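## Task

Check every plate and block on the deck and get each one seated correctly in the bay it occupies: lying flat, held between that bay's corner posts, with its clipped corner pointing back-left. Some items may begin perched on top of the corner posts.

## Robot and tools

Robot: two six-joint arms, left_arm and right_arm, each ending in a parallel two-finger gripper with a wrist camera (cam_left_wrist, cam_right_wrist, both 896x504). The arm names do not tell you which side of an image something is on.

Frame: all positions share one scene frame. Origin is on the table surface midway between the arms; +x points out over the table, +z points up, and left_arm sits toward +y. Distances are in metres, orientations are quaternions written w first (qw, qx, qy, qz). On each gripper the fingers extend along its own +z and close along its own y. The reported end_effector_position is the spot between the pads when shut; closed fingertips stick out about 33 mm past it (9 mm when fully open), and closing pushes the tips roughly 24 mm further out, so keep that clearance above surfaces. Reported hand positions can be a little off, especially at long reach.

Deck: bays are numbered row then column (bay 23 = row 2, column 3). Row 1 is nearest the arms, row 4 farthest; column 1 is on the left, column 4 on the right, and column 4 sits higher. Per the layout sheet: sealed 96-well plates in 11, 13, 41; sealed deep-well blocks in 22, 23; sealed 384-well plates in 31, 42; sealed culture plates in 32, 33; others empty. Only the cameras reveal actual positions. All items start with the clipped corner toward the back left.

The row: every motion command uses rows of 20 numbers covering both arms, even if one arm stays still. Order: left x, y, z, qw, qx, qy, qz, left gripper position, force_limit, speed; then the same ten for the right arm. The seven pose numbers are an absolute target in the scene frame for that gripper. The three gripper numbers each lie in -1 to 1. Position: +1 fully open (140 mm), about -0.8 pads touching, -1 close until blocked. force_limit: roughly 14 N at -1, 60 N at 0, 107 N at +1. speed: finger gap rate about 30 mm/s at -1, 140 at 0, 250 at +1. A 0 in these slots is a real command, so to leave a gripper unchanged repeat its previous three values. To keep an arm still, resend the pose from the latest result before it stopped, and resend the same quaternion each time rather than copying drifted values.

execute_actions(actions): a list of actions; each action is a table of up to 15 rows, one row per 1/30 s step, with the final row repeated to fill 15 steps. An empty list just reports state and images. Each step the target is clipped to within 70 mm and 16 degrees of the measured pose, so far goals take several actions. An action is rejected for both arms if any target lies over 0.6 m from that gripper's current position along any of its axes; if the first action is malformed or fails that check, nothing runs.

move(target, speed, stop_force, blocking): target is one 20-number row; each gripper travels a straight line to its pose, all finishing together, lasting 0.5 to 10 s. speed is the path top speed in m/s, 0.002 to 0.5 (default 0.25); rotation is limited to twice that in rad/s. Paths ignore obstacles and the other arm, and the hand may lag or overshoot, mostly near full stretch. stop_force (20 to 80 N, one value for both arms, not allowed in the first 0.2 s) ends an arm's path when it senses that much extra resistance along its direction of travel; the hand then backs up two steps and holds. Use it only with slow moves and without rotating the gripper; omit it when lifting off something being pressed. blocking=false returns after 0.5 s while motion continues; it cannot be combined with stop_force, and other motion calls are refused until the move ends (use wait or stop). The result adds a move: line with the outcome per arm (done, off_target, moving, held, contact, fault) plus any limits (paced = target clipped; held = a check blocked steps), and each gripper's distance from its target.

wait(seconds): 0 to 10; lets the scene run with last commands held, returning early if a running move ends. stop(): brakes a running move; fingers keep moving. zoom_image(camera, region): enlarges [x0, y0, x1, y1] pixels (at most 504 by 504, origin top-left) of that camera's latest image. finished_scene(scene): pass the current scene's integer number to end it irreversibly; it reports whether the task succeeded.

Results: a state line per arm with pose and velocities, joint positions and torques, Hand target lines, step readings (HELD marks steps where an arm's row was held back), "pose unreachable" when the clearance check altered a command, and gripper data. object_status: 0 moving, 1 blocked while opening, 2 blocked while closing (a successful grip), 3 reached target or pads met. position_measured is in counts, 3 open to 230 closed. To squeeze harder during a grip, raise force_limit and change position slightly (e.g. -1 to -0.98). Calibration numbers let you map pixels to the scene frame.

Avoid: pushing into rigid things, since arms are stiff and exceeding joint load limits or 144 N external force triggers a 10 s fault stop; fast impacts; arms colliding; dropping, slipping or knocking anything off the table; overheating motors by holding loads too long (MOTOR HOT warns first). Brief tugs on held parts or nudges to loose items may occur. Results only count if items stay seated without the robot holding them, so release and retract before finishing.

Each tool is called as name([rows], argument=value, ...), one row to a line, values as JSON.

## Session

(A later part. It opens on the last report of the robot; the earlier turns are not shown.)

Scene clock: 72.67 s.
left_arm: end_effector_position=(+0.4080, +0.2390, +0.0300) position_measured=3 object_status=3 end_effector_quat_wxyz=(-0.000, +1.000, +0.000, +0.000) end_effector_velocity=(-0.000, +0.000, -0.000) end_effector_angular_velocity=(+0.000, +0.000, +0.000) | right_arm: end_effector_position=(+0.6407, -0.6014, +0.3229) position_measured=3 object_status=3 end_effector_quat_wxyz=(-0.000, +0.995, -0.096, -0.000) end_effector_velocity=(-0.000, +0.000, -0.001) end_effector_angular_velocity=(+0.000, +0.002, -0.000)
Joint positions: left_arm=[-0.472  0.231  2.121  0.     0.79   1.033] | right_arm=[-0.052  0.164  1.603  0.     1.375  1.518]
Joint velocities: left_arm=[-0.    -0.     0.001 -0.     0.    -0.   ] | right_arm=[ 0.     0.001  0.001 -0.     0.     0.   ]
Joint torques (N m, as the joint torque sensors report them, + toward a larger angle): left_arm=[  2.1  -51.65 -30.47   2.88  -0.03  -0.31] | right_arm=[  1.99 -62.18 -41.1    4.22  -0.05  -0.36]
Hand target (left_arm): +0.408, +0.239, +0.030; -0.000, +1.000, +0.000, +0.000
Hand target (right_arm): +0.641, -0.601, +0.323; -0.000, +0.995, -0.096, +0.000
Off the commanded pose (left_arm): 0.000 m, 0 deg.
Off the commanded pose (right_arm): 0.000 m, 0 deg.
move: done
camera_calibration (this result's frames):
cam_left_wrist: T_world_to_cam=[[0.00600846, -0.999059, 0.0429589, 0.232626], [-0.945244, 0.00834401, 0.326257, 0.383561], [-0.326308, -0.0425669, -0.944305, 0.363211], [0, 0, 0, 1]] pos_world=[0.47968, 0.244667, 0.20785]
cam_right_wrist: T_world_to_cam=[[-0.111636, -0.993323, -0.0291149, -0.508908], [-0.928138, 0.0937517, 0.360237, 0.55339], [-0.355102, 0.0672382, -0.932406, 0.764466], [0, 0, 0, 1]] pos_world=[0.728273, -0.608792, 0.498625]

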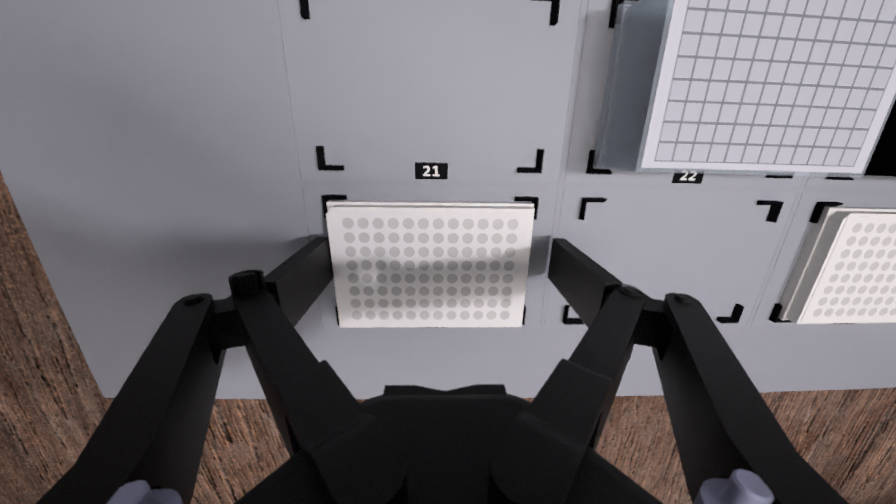

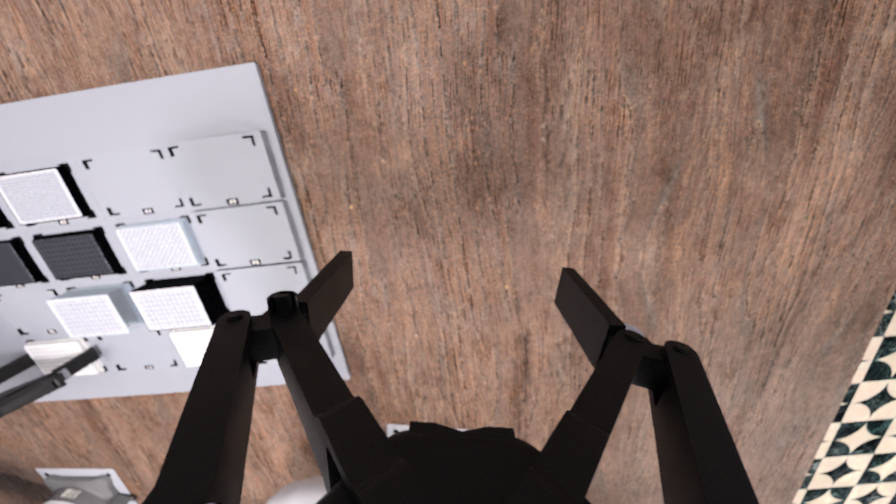

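move(target=[0.408,0.243,0.06,0,1,0,0,1,-1,-1,0.6407,-0.6014,0.3229,0,0.995,-0.096,0,1,0,0])

move(target=[0.731,0.249,0.075,0,1,0,0,1,-1,-1,0.6407,-0.6014,0.3229,0,0.995,-0.096,0,1,0,0])

move(target=[0.731,0.249,0.045,0,1,0,0,1,-1,-1,0.6407,-0.6014,0.3229,0,0.995,-0.096,0,1,0,0], speed=0.05)

zoom_image(camera="cam_left_wrist", region=[300,150,600,360])

Scene clock: 82.23 s.
left_arm: end_effector_position=(+0.4080, +0.2430, +0.0600) position_measured=3 object_status=3 end_effector_quat_wxyz=(-0.000, +1.000, -0.000, -0.000) end_effector_velocity=(+0.000, -0.000, +0.000) end_effector_angular_velocity=(+0.000, -0.000, -0.000) | right_arm: end_effector_position=(+0.6407, -0.6014, +0.3229) position_measured=3 object_status=3 end_effector_quat_wxyz=(-0.000, +0.995, -0.096, -0.000) end_effector_velocity=(+0.000, +0.000, +0.001) end_effector_angular_velocity=(+0.000, -0.002, -0.000)
Joint positions: left_arm=[-0.466  0.19   2.102  0.     0.85   1.039] | right_arm=[-0.052  0.164  1.603  0.     1.375  1.518]
Joint velocities: left_arm=[ 0.  0. -0.  0.  0.  0.] | right_arm=[ 0.    -0.001  0.     0.001 -0.001  0.   ]
Joint torques (N m, as the joint torque sensors report them, + toward a larger angle): left_arm=[  1.91 -49.18 -32.58   3.17   0.01  -0.31] | right_arm=[  2.39 -63.13 -41.39   4.     0.2   -0.6 ]
Hand target (left_arm): +0.408, +0.243, +0.060; -0.000, +1.000, +0.000, +0.000
Hand target (right_arm): +0.641, -0.601, +0.323; -0.000, +0.995, -0.096, +0.000
Off the commanded pose (left_arm): 0.000 m, 0 deg.
Off the commanded pose (right_arm): 0.000 m, 0 deg.
move: done
camera_calibration (this result's frames):
cam_left_wrist: T_world_to_cam=[[0.00598591, -0.999061, 0.0428989, 0.235356], [-0.945237, 0.00834664, 0.326277, 0.373755], [-0.326329, -0.0425027, -0.9443, 0.391694], [0, 0, 0, 1]] pos_world=[0.479699, 0.248664, 0.237833]
cam_right_wrist: T_world_to_cam=[[-0.111636, -0.993323, -0.0291148, -0.508908], [-0.928138, 0.0937517, 0.360237, 0.55339], [-0.355102, 0.0672381, -0.932406, 0.764466], [0, 0, 0, 1]] pos_world=[0.728273, -0.608792, 0.498625]

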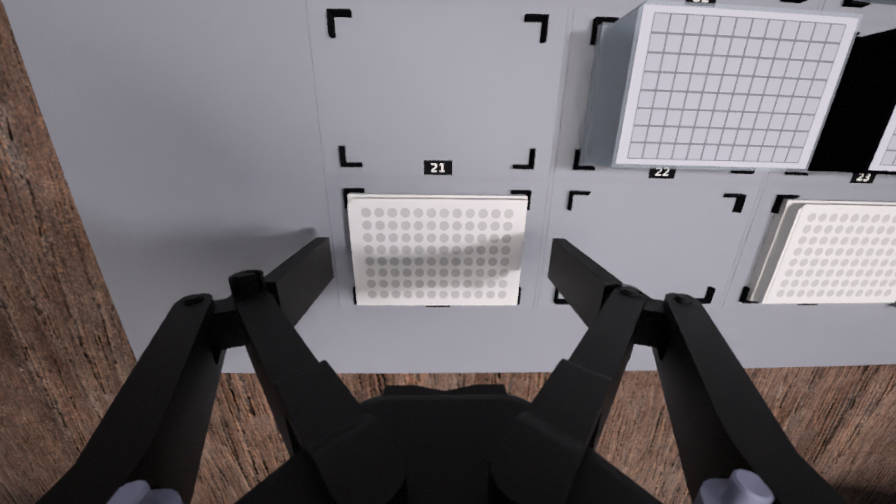

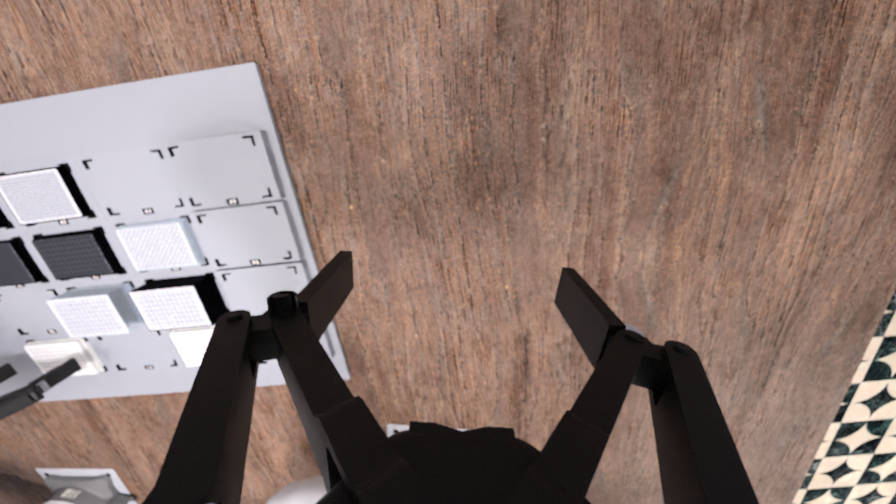

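Scene clock: 83.90 s.
left_arm: end_effector_position=(+0.7309, +0.2489, +0.0749) position_measured=3 object_status=3 end_effector_quat_wxyz=(+0.000, +1.000, +0.000, -0.000) end_effector_velocity=(-0.001, +0.000, -0.001) end_effector_angular_velocity=(+0.000, +0.002, +0.000) | right_arm: end_effector_position=(+0.6407, -0.6014, +0.3229) position_measured=3 object_status=3 end_effector_quat_wxyz=(-0.000, +0.995, -0.096, -0.000) end_effector_velocity=(+0.000, -0.000, +0.000) end_effector_angular_velocity=(-0.000, -0.001, -0.000)
Joint positions: left_arm=[-0.262  0.586  1.473 -0.     1.083  1.243] | right_arm=[-0.052  0.164  1.603  0.     1.375  1.518]
Joint velocities: left_arm=[ 0.     0.001  0.001 -0.001  0.001  0.   ] | right_arm=[-0.    -0.    -0.001 -0.     0.     0.   ]
Joint torques (N m, as the joint torque sensors report them, + toward a larger angle): left_arm=[  2.81 -90.62 -38.19   3.54   0.04  -0.34] | right_arm=[  3.53 -62.43 -41.24   4.     0.06  -0.55]
Hand target (left_arm): +0.731, +0.249, +0.075; +0.000, +1.000, +0.000, -0.000
Hand target (right_arm): +0.641, -0.601, +0.323; -0.000, +0.995, -0.096, +0.000
Off the commanded pose (left_arm): 0.000 m, 0 deg.
Off the commanded pose (right_arm): 0.000 m, 0 deg.
move: done
camera_calibration (this result's frames):
cam_left_wrist: T_world_to_cam=[[0.0061038, -0.999054, 0.0430587, 0.238587], [-0.945216, 0.00829016, 0.326339, 0.674087], [-0.326388, -0.0426917, -0.944271, 0.511465], [0, 0, 0, 1]] pos_world=[0.802638, 0.254608, 0.252708]
cam_right_wrist: T_world_to_cam=[[-0.111636, -0.993323, -0.029115, -0.508908], [-0.928138, 0.0937516, 0.360237, 0.55339], [-0.355102, 0.0672382, -0.932406, 0.764466], [0, 0, 0, 1]] pos_world=[0.728273, -0.608792, 0.498625]

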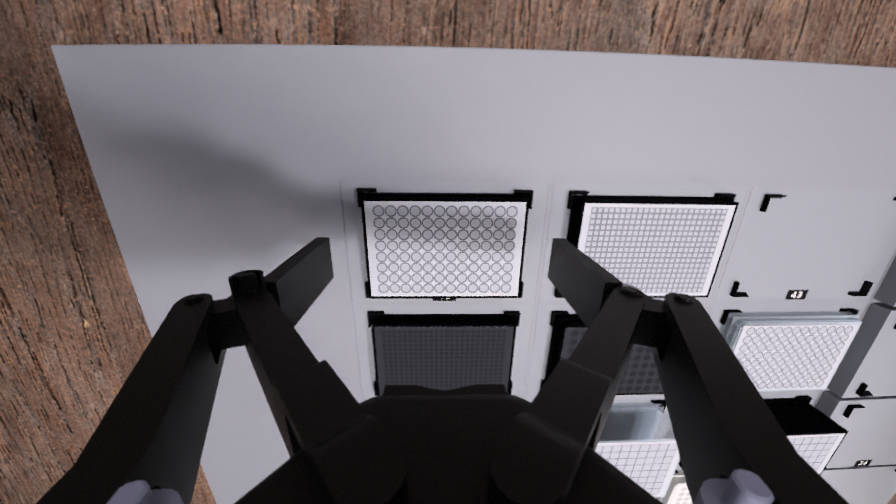

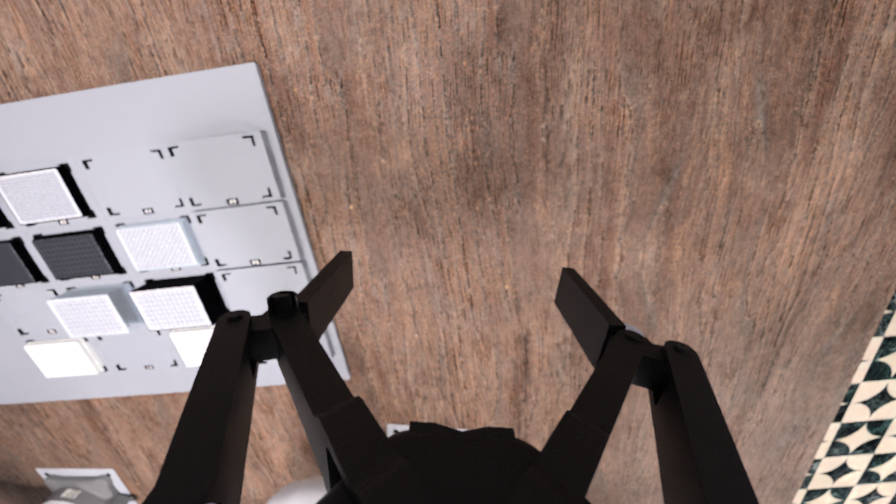

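Scene clock: 84.77 s.
left_arm: end_effector_position=(+0.7310, +0.2490, +0.0450) position_measured=3 object_status=3 end_effector_quat_wxyz=(+0.000, +1.000, -0.000, +0.000) end_effector_velocity=(-0.000, -0.000, -0.000) end_effector_angular_velocity=(-0.001, +0.001, +0.001) | right_arm: end_effector_position=(+0.6407, -0.6014, +0.3229) position_measured=3 object_status=3 end_effector_quat_wxyz=(-0.000, +0.995, -0.096, -0.000) end_effector_velocity=(+0.000, -0.000, +0.001) end_effector_angular_velocity=(-0.001, -0.002, +0.002)
Joint positions: left_arm=[-0.262  0.609  1.493 -0.     1.039  1.243] | right_arm=[-0.052  0.164  1.603  0.     1.375  1.518]
Joint velocities: left_arm=[ 0.     0.     0.    -0.001 -0.    -0.   ] | right_arm=[ 0.    -0.001 -0.    -0.    -0.    -0.002]
Joint torques (N m, as the joint torque sensors report them, + toward a larger angle): left_arm=[  2.58 -91.67 -37.5    3.53   0.01  -0.22] | right_arm=[  4.76 -62.17 -41.67   4.09  -0.16  -0.42]
Hand target (left_arm): +0.731, +0.249, +0.045; +0.000, +1.000, -0.000, -0.000
Hand target (right_arm): +0.641, -0.601, +0.323; -0.000, +0.995, -0.096, +0.000
Off the commanded pose (left_arm): 0.000 m, 0 deg.
Off the commanded pose (right_arm): 0.000 m, 0 deg.
move: done
camera_calibration (this result's frames):
cam_left_wrist: T_world_to_cam=[[0.00598331, -0.999058, 0.0429779, 0.240048], [-0.945245, 0.00837386, 0.326253, 0.683888], [-0.326305, -0.0425768, -0.944305, 0.483213], [0, 0, 0, 1]] pos_world=[0.80268, 0.254668, 0.222863]
cam_right_wrist: T_world_to_cam=[[-0.111636, -0.993323, -0.029115, -0.508908], [-0.928138, 0.0937516, 0.360237, 0.55339], [-0.355102, 0.0672382, -0.932406, 0.764466], [0, 0, 0, 1]] pos_world=[0.728273, -0.608792, 0.498625]

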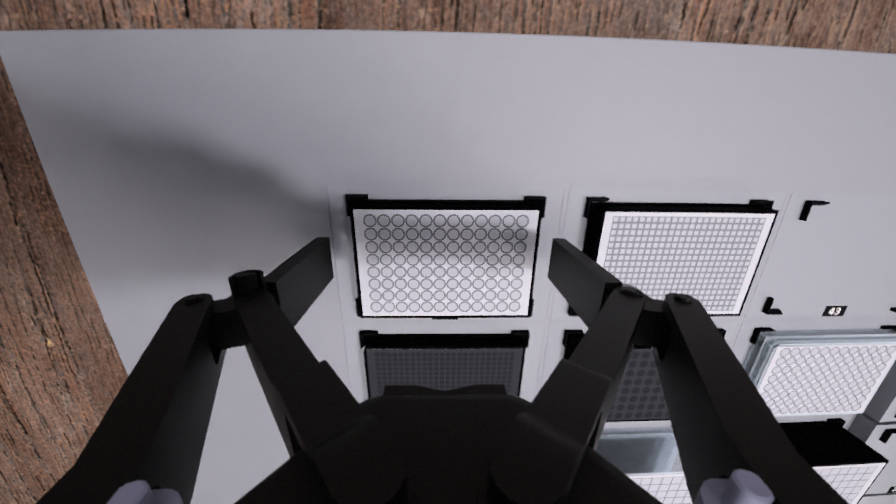

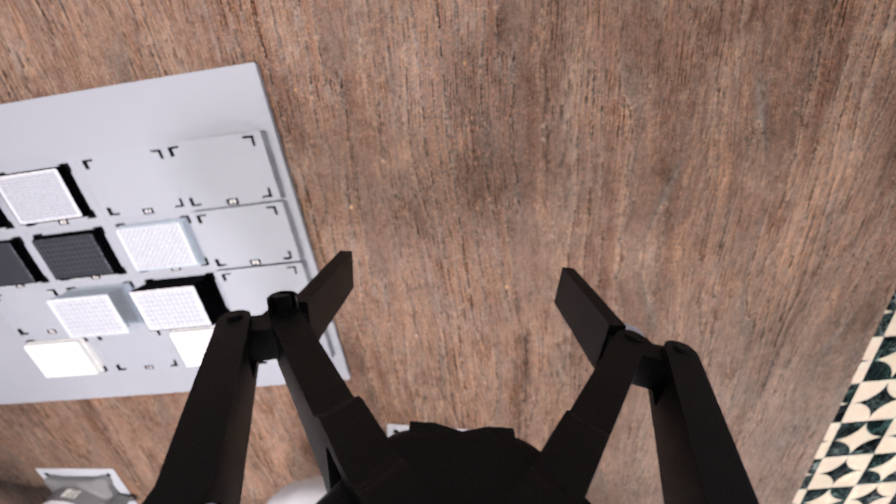

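Region (300, 150, 600, 360) of cam_left_wrist's 896x504 image, scaled by 1.680, with more detail than that image has; it fills the top 353 rows of this view, and the rest is white.

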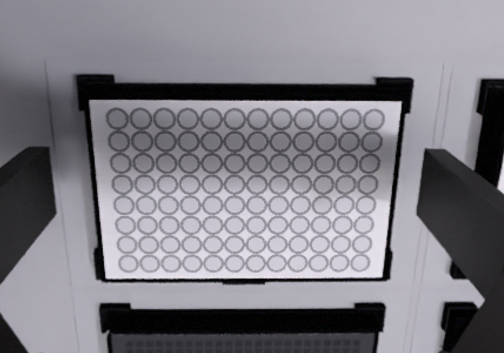

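move(target=[0.731,0.249,0.03,0,1,0,0,1,-1,-1,0.6407,-0.6014,0.3229,0,0.995,-0.096,0,1,0,0], speed=0.03)

move(target=[0.731,0.239,0.03,0,1,0,0,1,-1,-1,0.6407,-0.6014,0.3229,0,0.995,-0.096,0,1,0,0], speed=0.006, stop_force=20)

move(target=[0.731,0.246,0.075,0,1,0,0,1,-1,-1,0.6407,-0.6014,0.3229,0,0.995,-0.096,0,1,0,0])

move(target=[0.59,0.0,0.08,0,1,0,0,1,-1,-1,0.6407,-0.6014,0.3229,0,0.995,-0.096,0,1,0,0])

zoom_image(camera="cam_left_wrist", region=[200,60,470,330])

zoom_image(camera="cam_left_wrist", region=[420,60,690,330])

Scene clock: 93.97 s.
left_arm: end_effector_position=(+0.7310, +0.2490, +0.0300) position_measured=3 object_status=3 end_effector_quat_wxyz=(+0.000, +1.000, -0.000, +0.000) end_effector_velocity=(-0.000, -0.000, +0.000) end_effector_angular_velocity=(-0.000, +0.000, +0.000) | right_arm: end_effector_position=(+0.6407, -0.6014, +0.3229) position_measured=3 object_status=3 end_effector_quat_wxyz=(-0.000, +0.995, -0.096, -0.000) end_effector_velocity=(+0.000, -0.000, +0.000) end_effector_angular_velocity=(-0.000, -0.000, -0.000)
Joint positions: left_arm=[-0.262  0.622  1.503 -0.     1.017  1.243] | right_arm=[-0.052  0.164  1.603  0.     1.375  1.518]
Joint velocities: left_arm=[ 0.    -0.     0.    -0.001 -0.    -0.   ] | right_arm=[-0. -0. -0. -0. -0.  0.]
Joint torques (N m, as the joint torque sensors report them, + toward a larger angle): left_arm=[  2.72 -92.14 -36.54   3.37   0.05  -0.14] | right_arm=[  3.9  -63.53 -41.36   3.71  -0.02  -0.42]
Hand target (left_arm): +0.731, +0.249, +0.030; +0.000, +1.000, -0.000, -0.000
Hand target (right_arm): +0.641, -0.601, +0.323; -0.000, +0.995, -0.096, +0.000
Off the commanded pose (left_arm): 0.000 m, 0 deg.
Off the commanded pose (right_arm): 0.000 m, 0 deg.
move: done
camera_calibration (this result's frames):
cam_left_wrist: T_world_to_cam=[[0.00598402, -0.999058, 0.0429753, 0.240691], [-0.945243, 0.00837267, 0.32626, 0.688784], [-0.326313, -0.0425745, -0.944303, 0.46905], [0, 0, 0, 1]] pos_world=[0.802685, 0.254667, 0.207859]
cam_right_wrist: T_world_to_cam=[[-0.111636, -0.993323, -0.029115, -0.508908], [-0.928138, 0.0937516, 0.360237, 0.55339], [-0.355102, 0.0672383, -0.932406, 0.764466], [0, 0, 0, 1]] pos_world=[0.728273, -0.608792, 0.498625]

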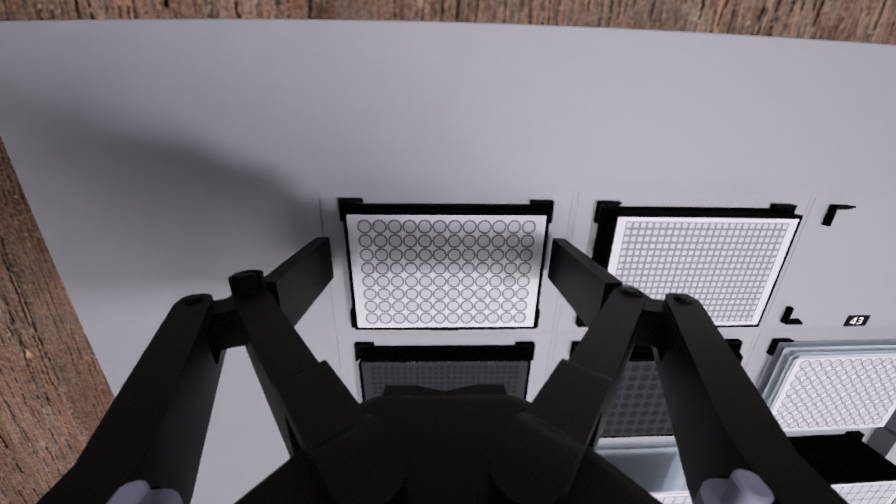

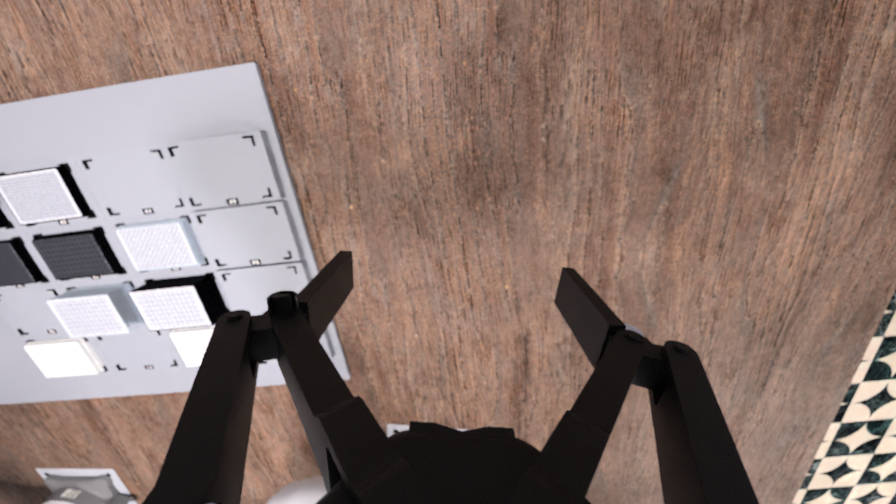

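Scene clock: 95.87 s.
left_arm: end_effector_position=(+0.7310, +0.2390, +0.0300) position_measured=3 object_status=3 end_effector_quat_wxyz=(+0.000, +1.000, +0.000, +0.000) end_effector_velocity=(-0.001, +0.000, -0.001) end_effector_angular_velocity=(+0.001, +0.001, -0.000) | right_arm: end_effector_position=(+0.6407, -0.6014, +0.3229) position_measured=3 object_status=3 end_effector_quat_wxyz=(-0.000, +0.995, -0.096, -0.000) end_effector_velocity=(+0.000, -0.000, +0.001) end_effector_angular_velocity=(-0.000, -0.002, +0.000)
Joint positions: left_arm=[-0.273  0.626  1.496 -0.     1.02   1.232] | right_arm=[-0.052  0.164  1.603  0.     1.375  1.518]
Joint velocities: left_arm=[0.    0.    0.001 0.    0.    0.   ] | right_arm=[-0.    -0.001 -0.    -0.    -0.001 -0.   ]
Joint torques (N m, as the joint torque sensors report them, + toward a larger angle): left_arm=[  2.1  -92.23 -36.72   3.48   0.    -0.15] | right_arm=[  2.47 -62.03 -41.6    4.32  -0.24  -0.51]
Hand target (left_arm): +0.731, +0.239, +0.030; -0.000, +1.000, +0.000, +0.000
Hand target (right_arm): +0.641, -0.601, +0.323; -0.000, +0.995, -0.096, +0.000
Off the commanded pose (left_arm): 0.000 m, 0 deg.
Off the commanded pose (right_arm): 0.000 m, 0 deg.
move: done
camera_calibration (this result's frames):
cam_left_wrist: T_world_to_cam=[[0.00601747, -0.999058, 0.0429735, 0.230675], [-0.945242, 0.00834064, 0.326265, 0.688872], [-0.326316, -0.0425836, -0.944301, 0.46862], [0, 0, 0, 1]] pos_world=[0.80268, 0.244667, 0.207851]
cam_right_wrist: T_world_to_cam=[[-0.111636, -0.993323, -0.0291149, -0.508908], [-0.928138, 0.0937515, 0.360237, 0.55339], [-0.355102, 0.067238, -0.932406, 0.764466], [0, 0, 0, 1]] pos_world=[0.728273, -0.608792, 0.498625]

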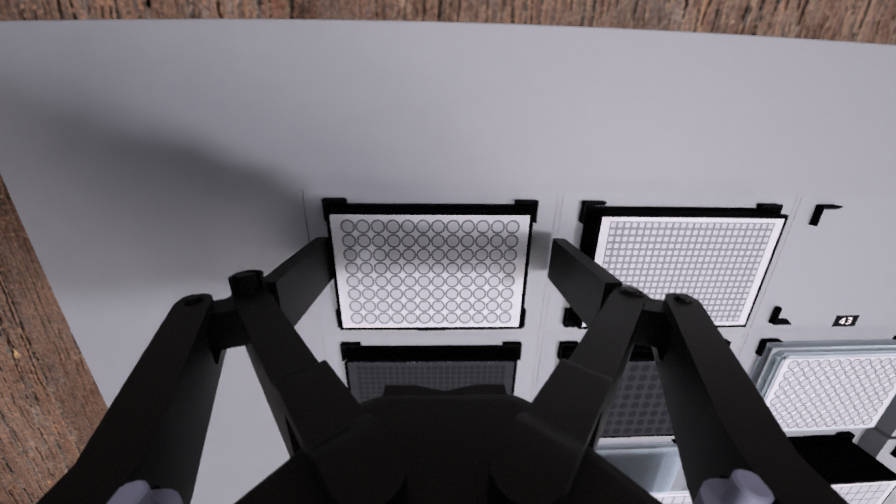

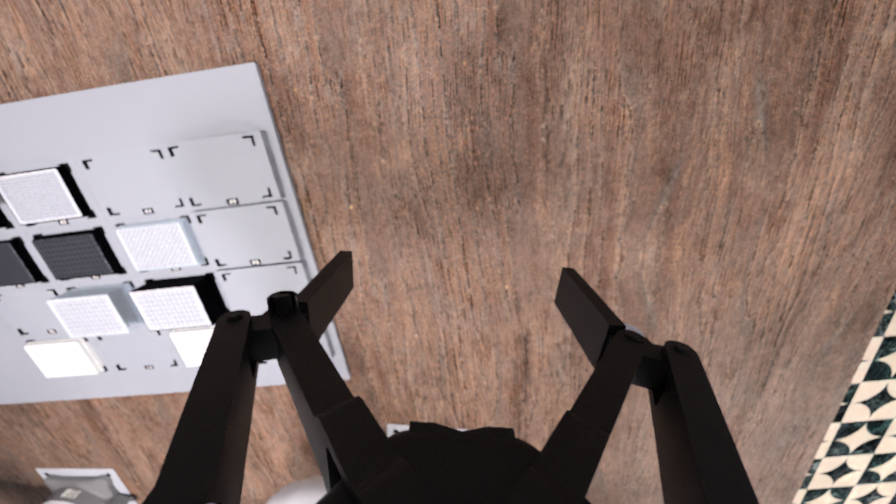

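Scene clock: 96.57 s.
left_arm: end_effector_position=(+0.7310, +0.2460, +0.0749) position_measured=3 object_status=3 end_effector_quat_wxyz=(-0.000, +1.000, +0.000, -0.000) end_effector_velocity=(+0.000, -0.000, +0.001) end_effector_angular_velocity=(-0.001, -0.001, +0.000) | right_arm: end_effector_position=(+0.6407, -0.6014, +0.3229) position_measured=3 object_status=3 end_effector_quat_wxyz=(-0.000, +0.995, -0.096, -0.000) end_effector_velocity=(-0.000, +0.000, +0.000) end_effector_angular_velocity=(-0.000, -0.000, +0.001)
Joint positions: left_arm=[-0.265  0.587  1.47  -0.     1.084  1.24 ] | right_arm=[-0.052  0.164  1.603  0.     1.375  1.518]
Joint velocities: left_arm=[ 0.    -0.001 -0.001 -0.001 -0.     0.   ] | right_arm=[ 0.    -0.001  0.    -0.     0.    -0.001]
Joint torques (N m, as the joint torque sensors report them, + toward a larger angle): left_arm=[  2.52 -90.7  -37.9    3.7    0.08  -0.4 ] | right_arm=[  2.75 -61.93 -41.54   4.11   0.15  -0.21]
Hand target (left_arm): +0.731, +0.246, +0.075; -0.000, +1.000, +0.000, -0.000
Hand target (right_arm): +0.641, -0.601, +0.323; -0.000, +0.995, -0.096, +0.000
Off the commanded pose (left_arm): 0.000 m, 0 deg.
Off the commanded pose (right_arm): 0.000 m, 0 deg.
move: done
camera_calibration (this result's frames):
cam_left_wrist: T_world_to_cam=[[0.00603282, -0.999059, 0.0429486, 0.235716], [-0.945218, 0.00832104, 0.326333, 0.674141], [-0.326383, -0.0425645, -0.944279, 0.511407], [0, 0, 0, 1]] pos_world=[0.802703, 0.251653, 0.252792]
cam_right_wrist: T_world_to_cam=[[-0.111636, -0.993323, -0.0291148, -0.508908], [-0.928138, 0.0937518, 0.360237, 0.55339], [-0.355102, 0.0672381, -0.932406, 0.764466], [0, 0, 0, 1]] pos_world=[0.728273, -0.608792, 0.498625]

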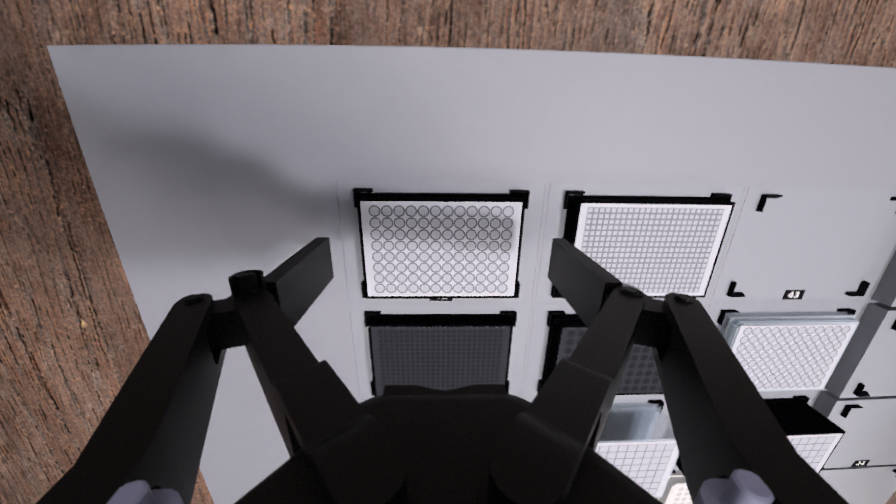

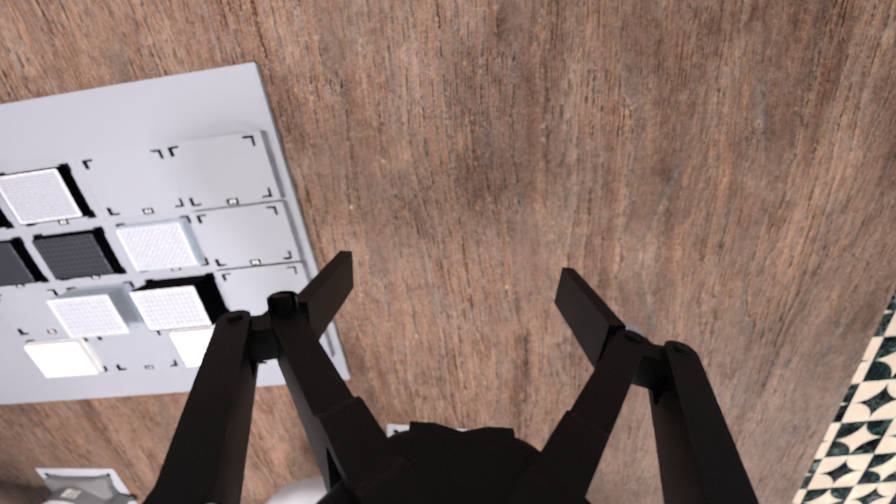

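Scene clock: 98.10 s.
left_arm: end_effector_position=(+0.5900, +0.0001, +0.0800) position_measured=3 object_status=3 end_effector_quat_wxyz=(-0.000, +1.000, +0.000, +0.000) end_effector_velocity=(+0.000, -0.001, +0.000) end_effector_angular_velocity=(-0.000, -0.001, -0.001) | right_arm: end_effector_position=(+0.6407, -0.6014, +0.3229) position_measured=3 object_status=3 end_effector_quat_wxyz=(-0.000, +0.995, -0.096, -0.000) end_effector_velocity=(+0.000, -0.000, +0.000) end_effector_angular_velocity=(+0.000, -0.000, -0.000)
Joint positions: left_arm=[-0.609  0.558  1.508  0.     1.075  0.896] | right_arm=[-0.052  0.164  1.603  0.     1.375  1.518]
Joint velocities: left_arm=[-0.001  0.    -0.001  0.    -0.    -0.   ] | right_arm=[ 0.  0. -0.  0. -0.  0.]
Joint torques (N m, as the joint torque sensors report them, + toward a larger angle): left_arm=[  3.75 -88.67 -38.25   3.52   0.01  -0.24] | right_arm=[  4.07 -62.73 -40.88   4.3    0.2   -0.23]
Hand target (left_arm): +0.590, +0.000, +0.080; -0.000, +1.000, -0.000, +0.000
Hand target (right_arm): +0.641, -0.601, +0.323; -0.000, +0.995, -0.096, +0.000
Off the commanded pose (left_arm): 0.000 m, 0 deg.
Off the commanded pose (right_arm): 0.000 m, 0 deg.
move: done
camera_calibration (this result's frames):
cam_left_wrist: T_world_to_cam=[[0.00606779, -0.999065, 0.0428048, -0.00932985], [-0.945334, 0.008226, 0.326001, 0.541352], [-0.326048, -0.0424429, -0.9444, 0.459529], [0, 0, 0, 1]] pos_world=[0.661644, 0.00572946, 0.257897]
cam_right_wrist: T_world_to_cam=[[-0.111636, -0.993323, -0.0291149, -0.508908], [-0.928138, 0.0937514, 0.360237, 0.55339], [-0.355102, 0.0672381, -0.932406, 0.764466], [0, 0, 0, 1]] pos_world=[0.728273, -0.608792, 0.498625]

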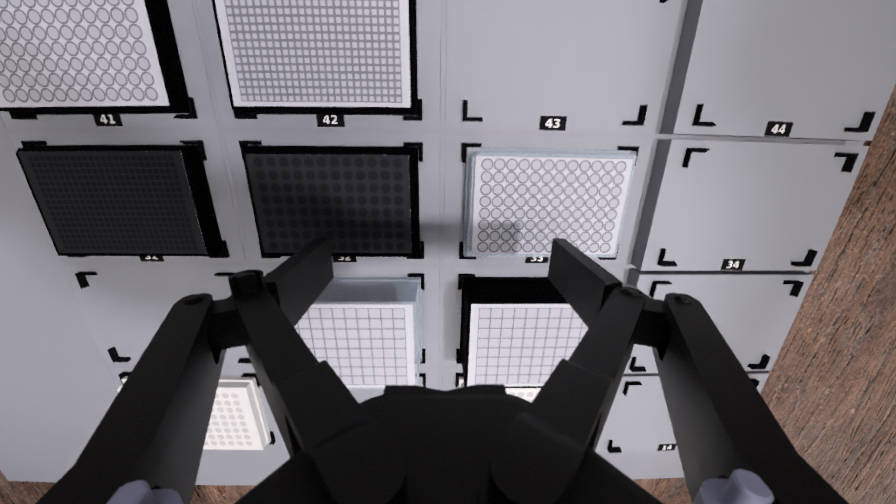

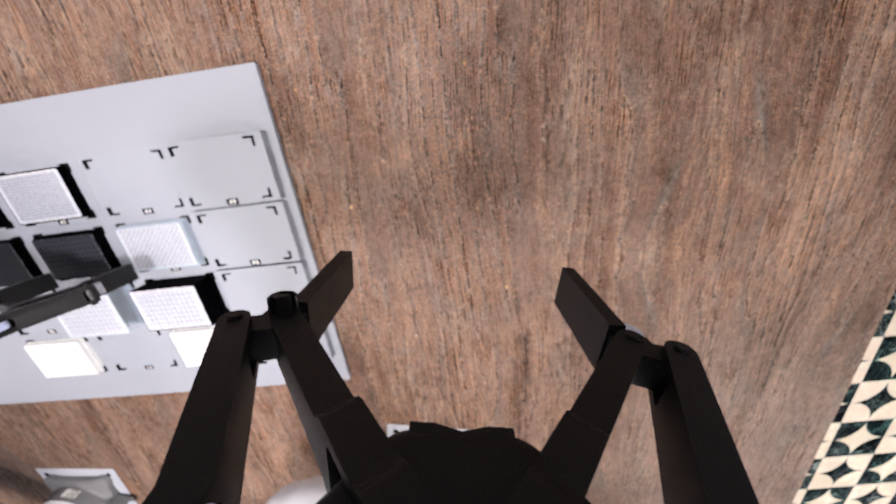

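Region (200, 60, 470, 330) of cam_left_wrist's 896x504 image, scaled by 1.867, with more detail than that image has.

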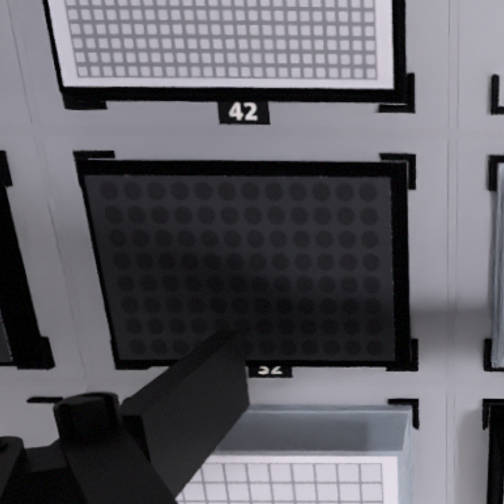

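Region (420, 60, 690, 330) of cam_left_wrist's 896x504 image, scaled by 1.867, with more detail than that image has.

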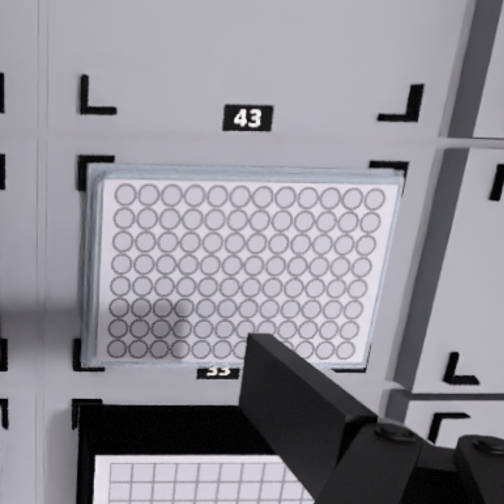

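finished_scene(scene=1)

The scene is finished: the task was done.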